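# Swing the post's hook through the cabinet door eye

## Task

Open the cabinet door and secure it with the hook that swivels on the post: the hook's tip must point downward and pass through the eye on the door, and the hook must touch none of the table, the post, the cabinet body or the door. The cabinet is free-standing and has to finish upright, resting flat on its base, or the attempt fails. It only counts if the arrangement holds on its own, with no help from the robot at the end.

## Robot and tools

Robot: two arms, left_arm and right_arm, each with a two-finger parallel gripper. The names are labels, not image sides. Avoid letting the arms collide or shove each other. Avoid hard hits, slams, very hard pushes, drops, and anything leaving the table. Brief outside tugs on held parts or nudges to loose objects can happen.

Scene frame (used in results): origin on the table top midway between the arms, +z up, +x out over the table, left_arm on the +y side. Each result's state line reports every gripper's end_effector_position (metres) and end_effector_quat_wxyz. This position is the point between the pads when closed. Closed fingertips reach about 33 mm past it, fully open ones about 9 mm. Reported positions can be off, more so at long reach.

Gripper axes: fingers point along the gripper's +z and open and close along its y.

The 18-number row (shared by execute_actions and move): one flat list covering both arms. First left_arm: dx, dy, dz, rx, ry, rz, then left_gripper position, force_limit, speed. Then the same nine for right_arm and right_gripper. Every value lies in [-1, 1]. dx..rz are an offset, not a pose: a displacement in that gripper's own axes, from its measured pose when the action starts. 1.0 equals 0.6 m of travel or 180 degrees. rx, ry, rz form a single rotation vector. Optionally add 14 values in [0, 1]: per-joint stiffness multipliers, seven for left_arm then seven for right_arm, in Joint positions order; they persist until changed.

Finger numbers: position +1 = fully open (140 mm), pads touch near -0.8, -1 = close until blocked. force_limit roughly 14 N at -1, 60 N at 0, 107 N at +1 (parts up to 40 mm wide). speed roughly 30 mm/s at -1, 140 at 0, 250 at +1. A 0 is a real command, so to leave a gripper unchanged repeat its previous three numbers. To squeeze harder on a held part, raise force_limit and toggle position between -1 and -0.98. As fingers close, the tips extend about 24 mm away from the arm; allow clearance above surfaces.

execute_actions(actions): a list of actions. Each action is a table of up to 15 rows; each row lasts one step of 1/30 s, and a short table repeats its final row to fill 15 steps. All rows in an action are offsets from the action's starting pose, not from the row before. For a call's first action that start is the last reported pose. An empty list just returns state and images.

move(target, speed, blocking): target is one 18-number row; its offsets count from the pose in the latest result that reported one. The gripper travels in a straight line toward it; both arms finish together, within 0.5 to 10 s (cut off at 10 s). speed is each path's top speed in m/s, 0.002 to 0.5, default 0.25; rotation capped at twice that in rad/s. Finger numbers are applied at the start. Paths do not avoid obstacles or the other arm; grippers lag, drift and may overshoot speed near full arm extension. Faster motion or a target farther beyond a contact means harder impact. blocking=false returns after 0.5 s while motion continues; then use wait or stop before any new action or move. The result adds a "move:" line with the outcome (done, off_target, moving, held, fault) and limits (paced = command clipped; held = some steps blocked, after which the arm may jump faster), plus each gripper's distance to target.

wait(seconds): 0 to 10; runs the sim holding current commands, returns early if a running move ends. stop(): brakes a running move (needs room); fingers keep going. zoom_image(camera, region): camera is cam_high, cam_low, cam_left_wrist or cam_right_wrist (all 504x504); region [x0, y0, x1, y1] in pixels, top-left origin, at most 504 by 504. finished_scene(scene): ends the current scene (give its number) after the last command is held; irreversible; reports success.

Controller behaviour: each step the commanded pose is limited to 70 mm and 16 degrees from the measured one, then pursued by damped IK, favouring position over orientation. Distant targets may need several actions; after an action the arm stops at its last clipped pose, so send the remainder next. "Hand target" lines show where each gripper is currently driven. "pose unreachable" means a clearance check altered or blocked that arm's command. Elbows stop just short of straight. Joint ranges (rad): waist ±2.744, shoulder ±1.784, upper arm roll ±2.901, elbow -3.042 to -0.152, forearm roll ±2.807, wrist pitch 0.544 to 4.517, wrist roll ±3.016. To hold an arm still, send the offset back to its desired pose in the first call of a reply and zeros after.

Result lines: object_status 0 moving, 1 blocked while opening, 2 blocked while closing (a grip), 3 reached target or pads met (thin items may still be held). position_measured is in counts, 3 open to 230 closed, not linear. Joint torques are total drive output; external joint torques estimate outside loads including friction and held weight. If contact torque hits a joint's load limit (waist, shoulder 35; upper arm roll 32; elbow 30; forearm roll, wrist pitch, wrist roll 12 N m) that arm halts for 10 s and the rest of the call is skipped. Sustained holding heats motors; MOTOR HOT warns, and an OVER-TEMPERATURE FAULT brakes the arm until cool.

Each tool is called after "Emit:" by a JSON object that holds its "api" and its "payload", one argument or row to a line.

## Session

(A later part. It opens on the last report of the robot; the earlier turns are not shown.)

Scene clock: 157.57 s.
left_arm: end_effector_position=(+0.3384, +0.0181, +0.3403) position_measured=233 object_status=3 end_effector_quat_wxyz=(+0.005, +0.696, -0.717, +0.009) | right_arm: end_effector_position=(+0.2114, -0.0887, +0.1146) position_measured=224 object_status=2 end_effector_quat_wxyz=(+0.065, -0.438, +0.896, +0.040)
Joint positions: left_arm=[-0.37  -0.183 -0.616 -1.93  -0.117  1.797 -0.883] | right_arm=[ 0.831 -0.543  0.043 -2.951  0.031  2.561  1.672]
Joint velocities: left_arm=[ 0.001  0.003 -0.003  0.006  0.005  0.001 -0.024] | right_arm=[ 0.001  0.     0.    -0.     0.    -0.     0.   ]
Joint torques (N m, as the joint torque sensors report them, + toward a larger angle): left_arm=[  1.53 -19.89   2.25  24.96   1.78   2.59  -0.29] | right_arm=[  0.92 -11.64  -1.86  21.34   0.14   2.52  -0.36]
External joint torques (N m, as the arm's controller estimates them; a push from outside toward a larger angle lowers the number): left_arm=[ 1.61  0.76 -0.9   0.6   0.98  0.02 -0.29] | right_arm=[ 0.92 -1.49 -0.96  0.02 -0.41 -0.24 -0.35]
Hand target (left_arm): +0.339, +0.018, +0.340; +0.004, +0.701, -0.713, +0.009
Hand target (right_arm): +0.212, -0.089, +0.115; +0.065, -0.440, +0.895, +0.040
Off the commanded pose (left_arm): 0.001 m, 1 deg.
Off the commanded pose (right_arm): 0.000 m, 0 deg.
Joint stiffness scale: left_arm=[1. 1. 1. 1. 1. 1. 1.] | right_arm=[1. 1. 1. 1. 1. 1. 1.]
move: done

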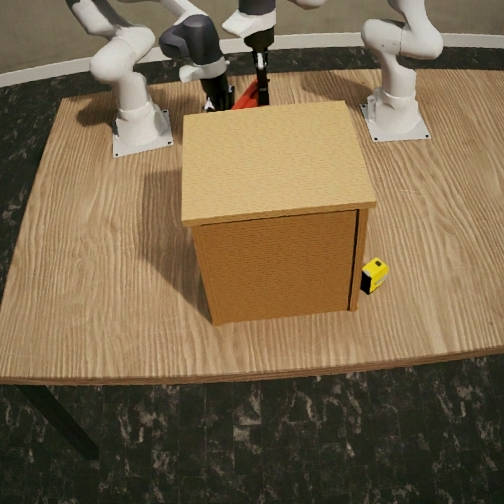

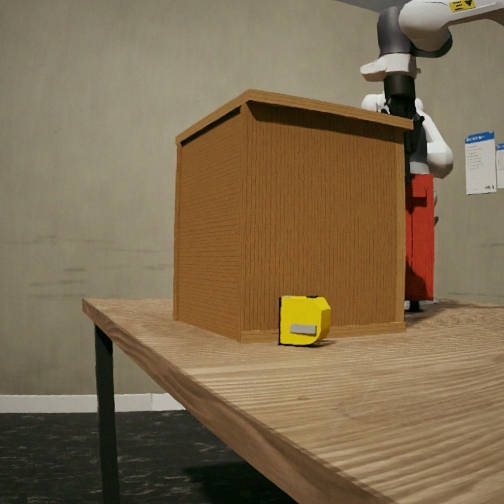

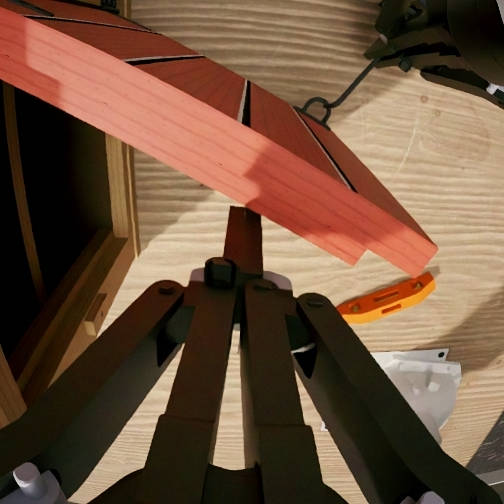

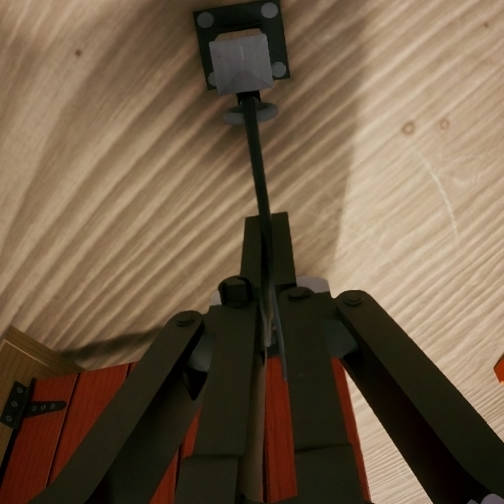

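Emit:
{"api": "move", "payload": {
  "target": [0.012,-0.002,0,0,0,0,-1,0,1,0,-0.002,0.009,0,0,0.006,-1,-0.8,-0.5],
  "speed": 0.015
}}

Emit:
{"api": "zoom_image", "payload": {
  "camera": "cam_left_wrist",
  "region": [270, 50, 390, 170]
}}

Scene clock: 169.00 s.
left_arm: end_effector_position=(+0.3393, +0.0112, +0.3401) position_measured=233 object_status=3 end_effector_quat_wxyz=(+0.007, +0.695, -0.719, +0.009) | right_arm: end_effector_position=(+0.2124, -0.0878, +0.1107) position_measured=224 object_status=2 end_effector_quat_wxyz=(+0.065, -0.434, +0.898, +0.040)
Joint positions: left_arm=[-0.37  -0.161 -0.626 -1.91  -0.109  1.797 -0.892] | right_arm=[ 0.83  -0.526  0.043 -2.951  0.031  2.578  1.679]
Joint velocities: left_arm=[-0.001  0.001 -0.003  0.002  0.003  0.    -0.005] | right_arm=[ 0.     0.004 -0.    -0.002  0.001  0.006  0.007]
Joint torques (N m, as the joint torque sensors report them, + toward a larger angle): left_arm=[  0.61 -21.25   2.44  24.64   1.88   2.48  -0.25] | right_arm=[ -0.41 -10.56  -0.13  19.41   0.86   3.22   0.2 ]
External joint torques (N m, as the arm's controller estimates them; a push from outside toward a larger angle lowers the number): left_arm=[ 0.65 -0.11 -0.4   0.34  1.09 -0.09 -0.25] | right_arm=[-0.44 -0.13  0.72 -1.61  0.32  0.47  0.2 ]
Hand target (left_arm): +0.339, +0.011, +0.340; +0.006, +0.697, -0.717, +0.009
Hand target (right_arm): +0.213, -0.089, +0.109; +0.065, -0.430, +0.900, +0.040
Off the commanded pose (left_arm): 0.000 m, 0 deg.
Off the commanded pose (right_arm): 0.002 m, 1 deg.
Joint stiffness scale: left_arm=[1. 1. 1. 1. 1. 1. 1.] | right_arm=[1. 1. 1. 1. 1. 1. 1.]
move: done

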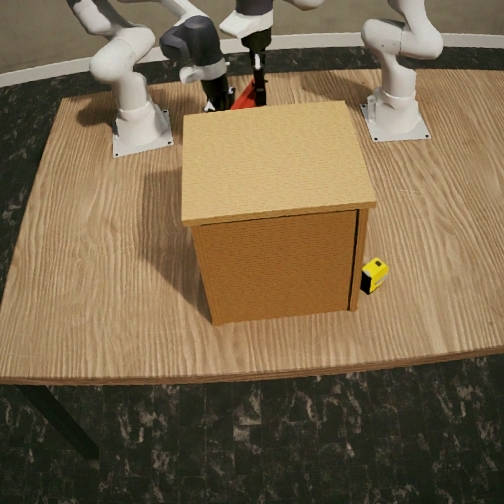

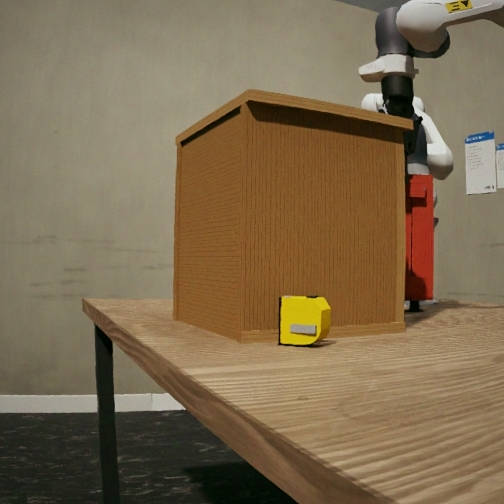

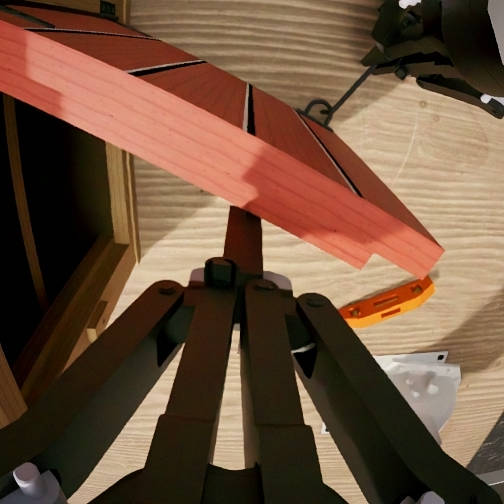

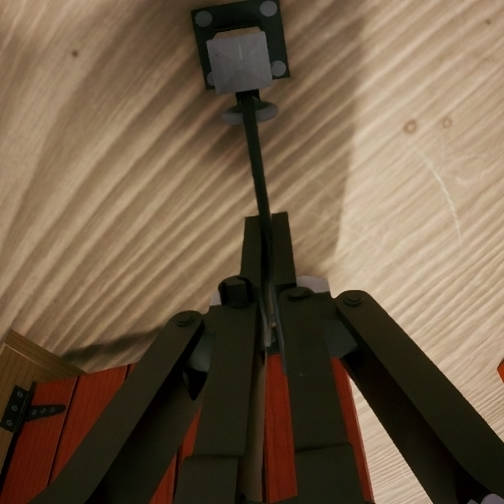

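Region (270, 50, 390, 170) of cam_left_wrist's 504x504 image, scaled by 4.200, with more detail than that image has.

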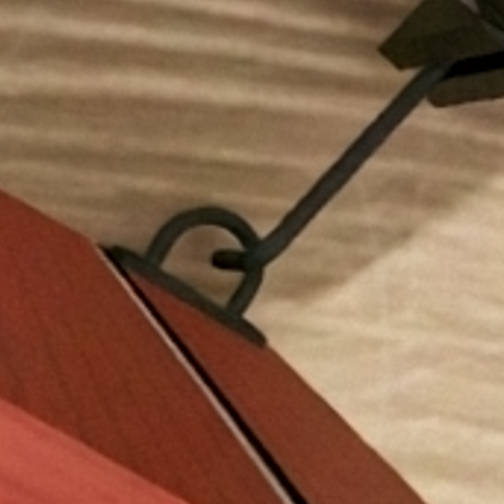

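Emit:
{"api": "move", "payload": {
  "target": [0,0,0,0,0,0,-1,0,1,0.001,0,0.025,0,0.01,0,-1,-0.8,-0.5],
  "speed": 0.015
}}

Emit:
{"api": "zoom_image", "payload": {
  "camera": "cam_left_wrist",
  "region": [270, 50, 390, 170]
}}

Scene clock: 179.10 s.
left_arm: end_effector_position=(+0.3393, +0.0110, +0.3403) position_measured=233 object_status=3 end_effector_quat_wxyz=(+0.007, +0.695, -0.719, +0.009) | right_arm: end_effector_position=(+0.2137, -0.0853, +0.0972) position_measured=224 object_status=2 end_effector_quat_wxyz=(+0.052, -0.433, +0.899, +0.034)
Joint positions: left_arm=[-0.37  -0.16  -0.626 -1.909 -0.108  1.797 -0.893] | right_arm=[ 0.831 -0.453  0.039 -2.928  0.031  2.601  1.681]
Joint velocities: left_arm=[-0.001 -0.     0.    -0.    -0.001 -0.001  0.001] | right_arm=[ 0.002  0.007 -0.004  0.002 -0.001  0.004  0.   ]
Joint torques (N m, as the joint torque sensors report them, + toward a larger angle): left_arm=[  0.87 -21.77   3.13  23.43   0.64   2.59   0.14] | right_arm=[  1.38 -11.64  -1.4   19.51   0.46   2.41  -0.36]
External joint torques (N m, as the arm's controller estimates them; a push from outside toward a larger angle lowers the number): left_arm=[ 0.87 -0.58  0.24 -0.93 -0.16  0.02  0.14] | right_arm=[ 1.42  0.7  -0.64 -0.91 -0.05 -0.3  -0.36]
Hand target (left_arm): +0.339, +0.011, +0.340; +0.007, +0.695, -0.719, +0.009
Hand target (right_arm): +0.213, -0.086, +0.096; +0.051, -0.435, +0.898, +0.033
Off the commanded pose (left_arm): 0.000 m, 0 deg.
Off the commanded pose (right_arm): 0.002 m, 0 deg.
Joint stiffness scale: left_arm=[1. 1. 1. 1. 1. 1. 1.] | right_arm=[1. 1. 1. 1. 1. 1. 1.]
move: done

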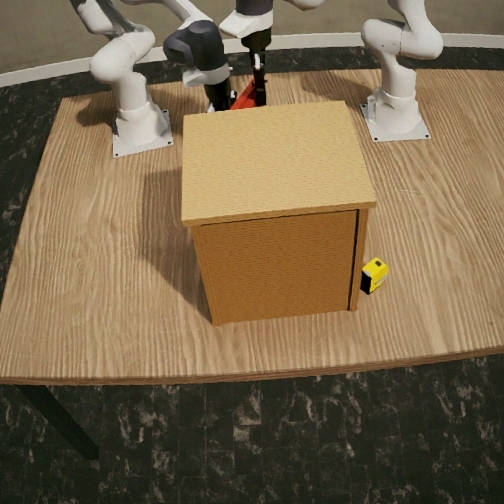

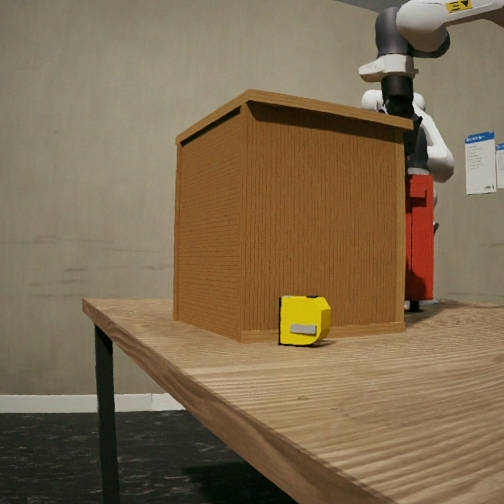

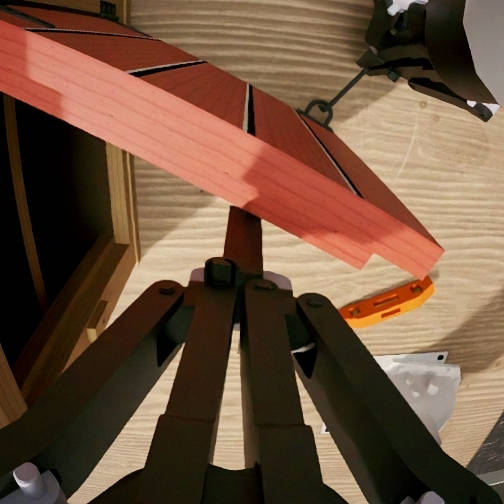

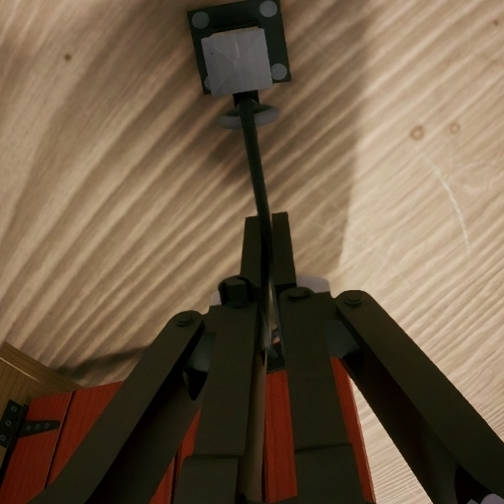

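Region (270, 50, 390, 170) of cam_left_wrist's 504x504 image, scaled by 4.200, with more detail than that image has.

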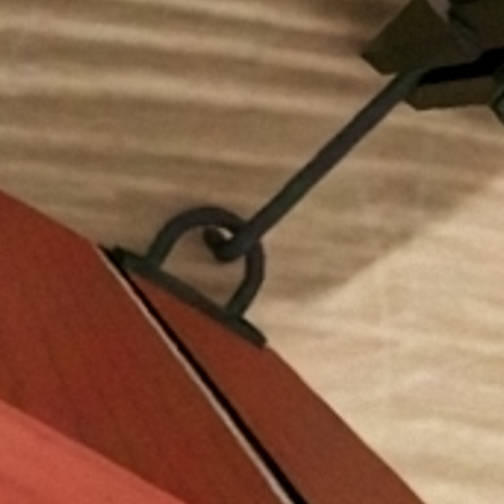

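Emit:
{"api": "move", "payload": {
  "target": [0,0,0,0,0,0,-1,0,1,0.001,0,0.008,0,0,0,-1,-0.8,-0.5],
  "speed": 0.015
}}

Emit:
{"api": "move", "payload": {
  "target": [-0.03,0,0,0,0,0,-1,0,1,0,0,0,0,0,0,-0.3,-0.8,-0.5],
  "speed": 0.03
}}

Emit:
{"api": "move", "payload": {
  "target": [-0.02,0,-0.1,0,0,0,-1,0,1,0,0,-0.1,0,0,0,-0.3,-0.8,-0.5],
  "speed": 0.1
}}

Emit:
{"api": "zoom_image", "payload": {
  "camera": "cam_right_wrist",
  "region": [200, 220, 360, 380]
}}

Scene clock: 190.53 s.
left_arm: end_effector_position=(+0.3393, +0.0110, +0.3403) position_measured=233 object_status=3 end_effector_quat_wxyz=(+0.007, +0.695, -0.719, +0.009) | right_arm: end_effector_position=(+0.2138, -0.0850, +0.0936) position_measured=224 object_status=2 end_effector_quat_wxyz=(+0.052, -0.433, +0.899, +0.034)
Joint positions: left_arm=[-0.37  -0.16  -0.626 -1.909 -0.108  1.797 -0.893] | right_arm=[ 0.831 -0.44   0.039 -2.929  0.031  2.614  1.681]
Joint velocities: left_arm=[ 0.    -0.    -0.001 -0.001 -0.    -0.     0.   ] | right_arm=[ 0.002  0.003  0.    -0.002  0.     0.007 -0.   ]
Joint torques (N m, as the joint torque sensors report them, + toward a larger angle): left_arm=[  0.21 -21.51   2.98  23.78   0.81   2.58   0.01] | right_arm=[  1.81 -12.22  -0.82  18.46   0.47   3.26  -0.06]
External joint torques (N m, as the arm's controller estimates them; a push from outside toward a larger angle lowers the number): left_arm=[ 0.18 -0.39  0.08 -0.53  0.01  0.02  0.01] | right_arm=[ 1.75  0.33 -0.16 -1.75 -0.03  0.56 -0.06]
Hand target (left_arm): +0.339, +0.011, +0.340; +0.007, +0.695, -0.719, +0.009
Hand target (right_arm): +0.214, -0.085, +0.092; +0.052, -0.433, +0.899, +0.034
Off the commanded pose (left_arm): 0.000 m, 0 deg.
Off the commanded pose (right_arm): 0.001 m, 0 deg.
Joint stiffness scale: left_arm=[1. 1. 1. 1. 1. 1. 1.] | right_arm=[1. 1. 1. 1. 1. 1. 1.]
move: done

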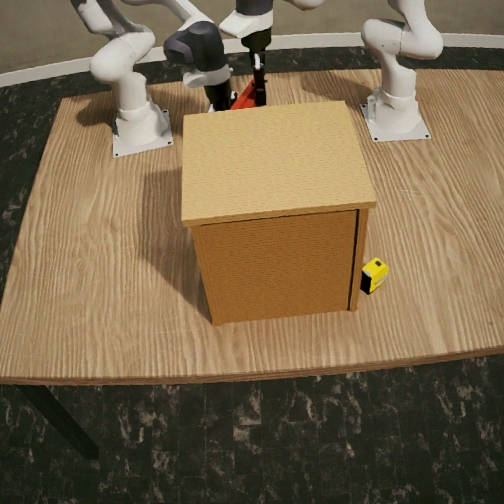

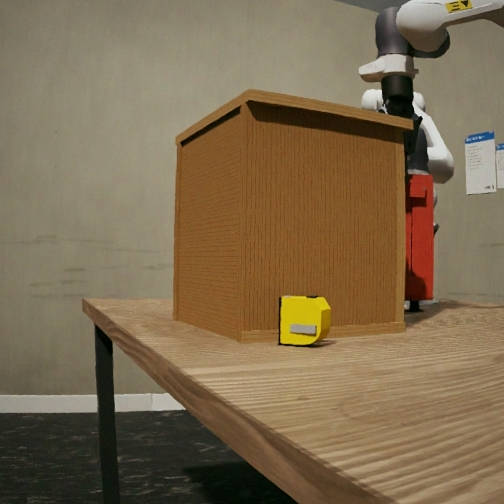

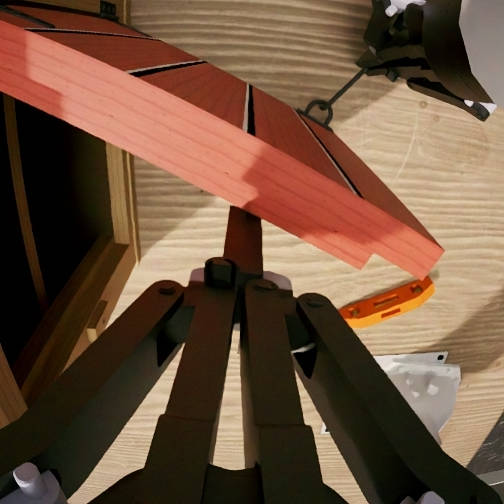

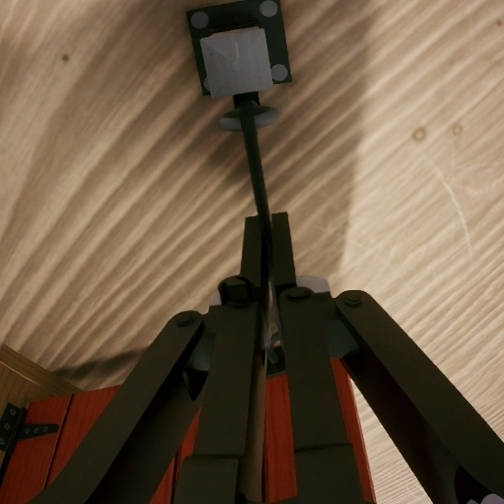

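Scene clock: 191.43 s.
left_arm: end_effector_position=(+0.3409, +0.0295, +0.3402) position_measured=233 object_status=3 end_effector_quat_wxyz=(+0.005, +0.699, -0.715, +0.009) | right_arm: end_effector_position=(+0.2138, -0.0850, +0.0936) position_measured=167 object_status=3 end_effector_quat_wxyz=(+0.052, -0.433, +0.899, +0.034)
Joint positions: left_arm=[-0.37  -0.211 -0.595 -1.956 -0.129  1.797 -0.865] | right_arm=[ 0.831 -0.439  0.039 -2.929  0.031  2.614  1.681]
Joint velocities: left_arm=[ 0.    -0.002  0.003 -0.003 -0.003 -0.001  0.021] | right_arm=[-0.    -0.001  0.002 -0.002  0.001 -0.     0.001]
Joint torques (N m, as the joint torque sensors report them, + toward a larger angle): left_arm=[ -0.37 -21.3    5.13  22.62  -0.25   2.77   0.34] | right_arm=[  1.6  -13.98  -0.42  20.03   0.36   2.45  -0.09]
External joint torques (N m, as the arm's controller estimates them; a push from outside toward a larger angle lowers the number): left_arm=[-0.29 -1.25  1.62 -1.75 -1.06  0.19  0.34] | right_arm=[ 1.6  -1.43  0.29 -0.14 -0.14 -0.24 -0.09]
Hand target (left_arm): +0.340, +0.029, +0.340; +0.007, +0.695, -0.719, +0.009
Hand target (right_arm): +0.214, -0.085, +0.094; +0.052, -0.433, +0.899, +0.034
Off the commanded pose (left_arm): 0.001 m, 1 deg.
Off the commanded pose (right_arm): 0.000 m, 0 deg.
Joint stiffness scale: left_arm=[1. 1. 1. 1. 1. 1. 1.] | right_arm=[1. 1. 1. 1. 1. 1. 1.]
move: done

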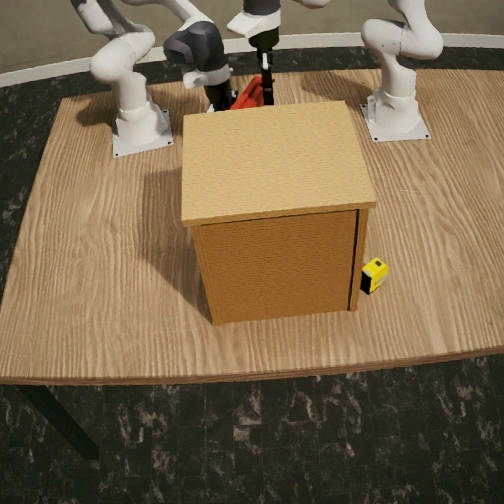

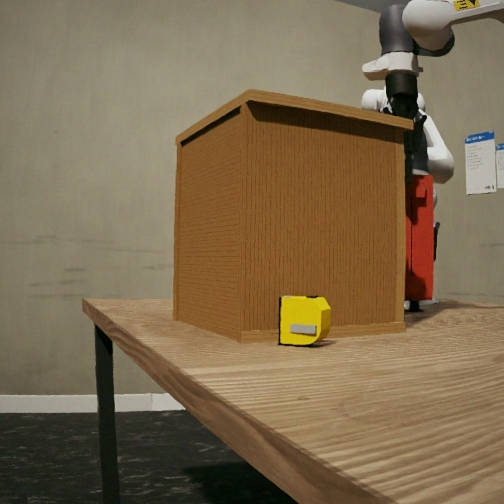

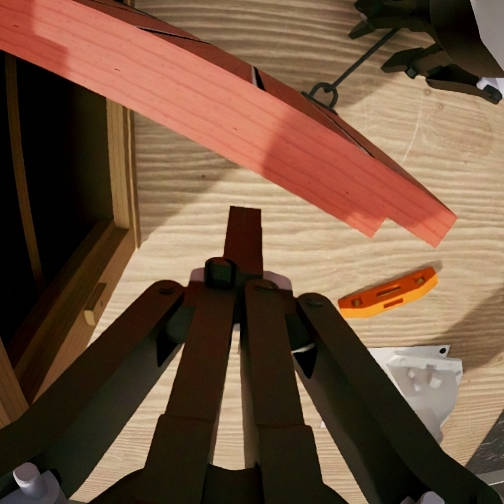

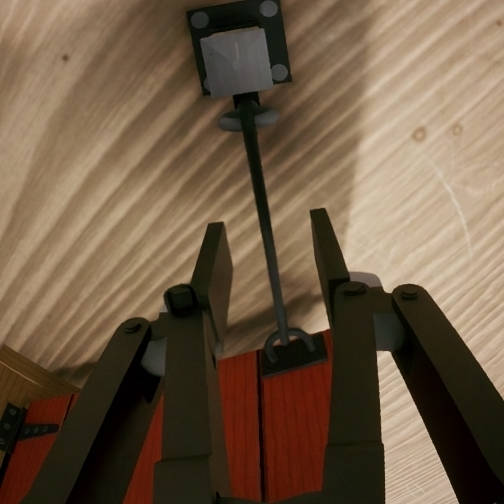

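Scene clock: 192.70 s.
left_arm: end_effector_position=(+0.3408, +0.0406, +0.4001) position_measured=233 object_status=3 end_effector_quat_wxyz=(+0.004, +0.701, -0.713, +0.010) | right_arm: end_effector_position=(+0.2111, -0.0914, +0.1532) position_measured=167 object_status=3 end_effector_quat_wxyz=(+0.054, -0.431, +0.900, +0.034)
Joint positions: left_arm=[-0.37  -0.23  -0.563 -1.823 -0.129  1.649 -0.855] | right_arm=[ 0.826 -0.627  0.039 -2.883  0.031  2.384  1.681]
Joint velocities: left_arm=[ 0.    -0.001 -0.     0.001 -0.001 -0.006  0.001] | right_arm=[-0.001 -0.001 -0.    -0.001 -0.    -0.01  -0.   ]
Joint torques (N m, as the joint torque sensors report them, + toward a larger angle): left_arm=[  0.75 -18.79   5.05  24.01   0.63   2.16   0.37] | right_arm=[  0.53 -10.81  -0.32  23.9   -0.17   1.87  -0.12]
External joint torques (N m, as the arm's controller estimates them; a push from outside toward a larger angle lowers the number): left_arm=[ 0.75  0.57  1.32  0.06 -0.19 -0.43  0.37] | right_arm=[ 0.57 -1.99  0.7   1.14 -0.81 -0.83 -0.11]
Hand target (left_arm): +0.341, +0.042, +0.400; +0.005, +0.699, -0.715, +0.009
Hand target (right_arm): +0.211, -0.093, +0.154; +0.053, -0.432, +0.900, +0.032
Off the commanded pose (left_arm): 0.002 m, 0 deg.
Off the commanded pose (right_arm): 0.001 m, 0 deg.
Joint stiffness scale: left_arm=[1. 1. 1. 1. 1. 1. 1.] | right_arm=[1. 1. 1. 1. 1. 1. 1.]
move: done

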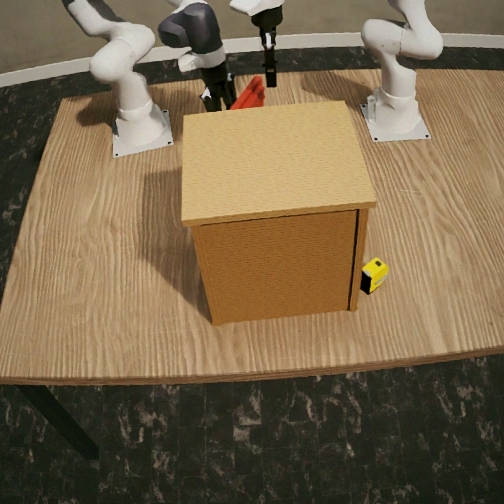

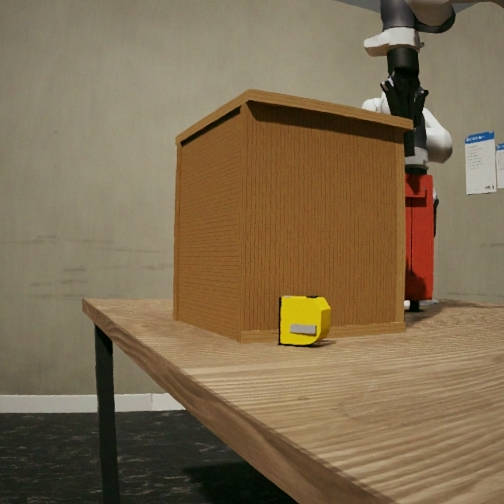

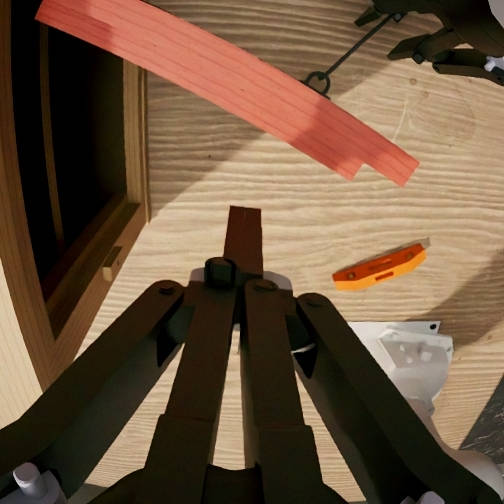

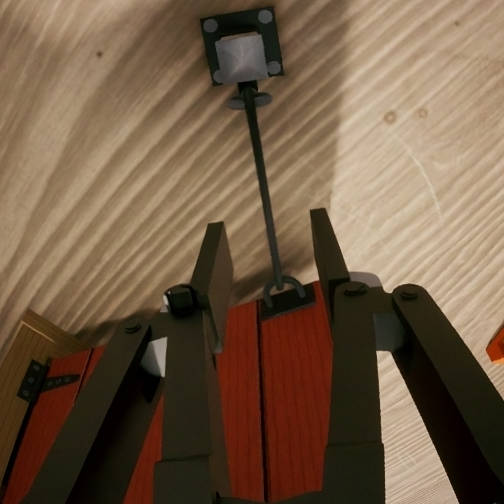

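Region (200, 220, 360, 380) of cam_right_wrist's 504x504 image, scaled by 3.150, with more detail than that image has.

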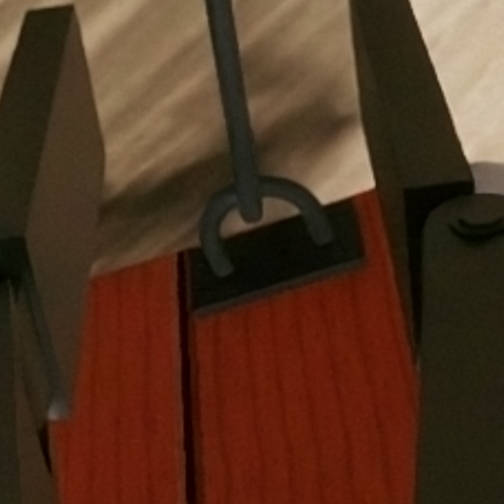

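Emit:
{"api": "finished_scene", "payload": {
  "scene": 2
}}

The scene is finished: the task was done.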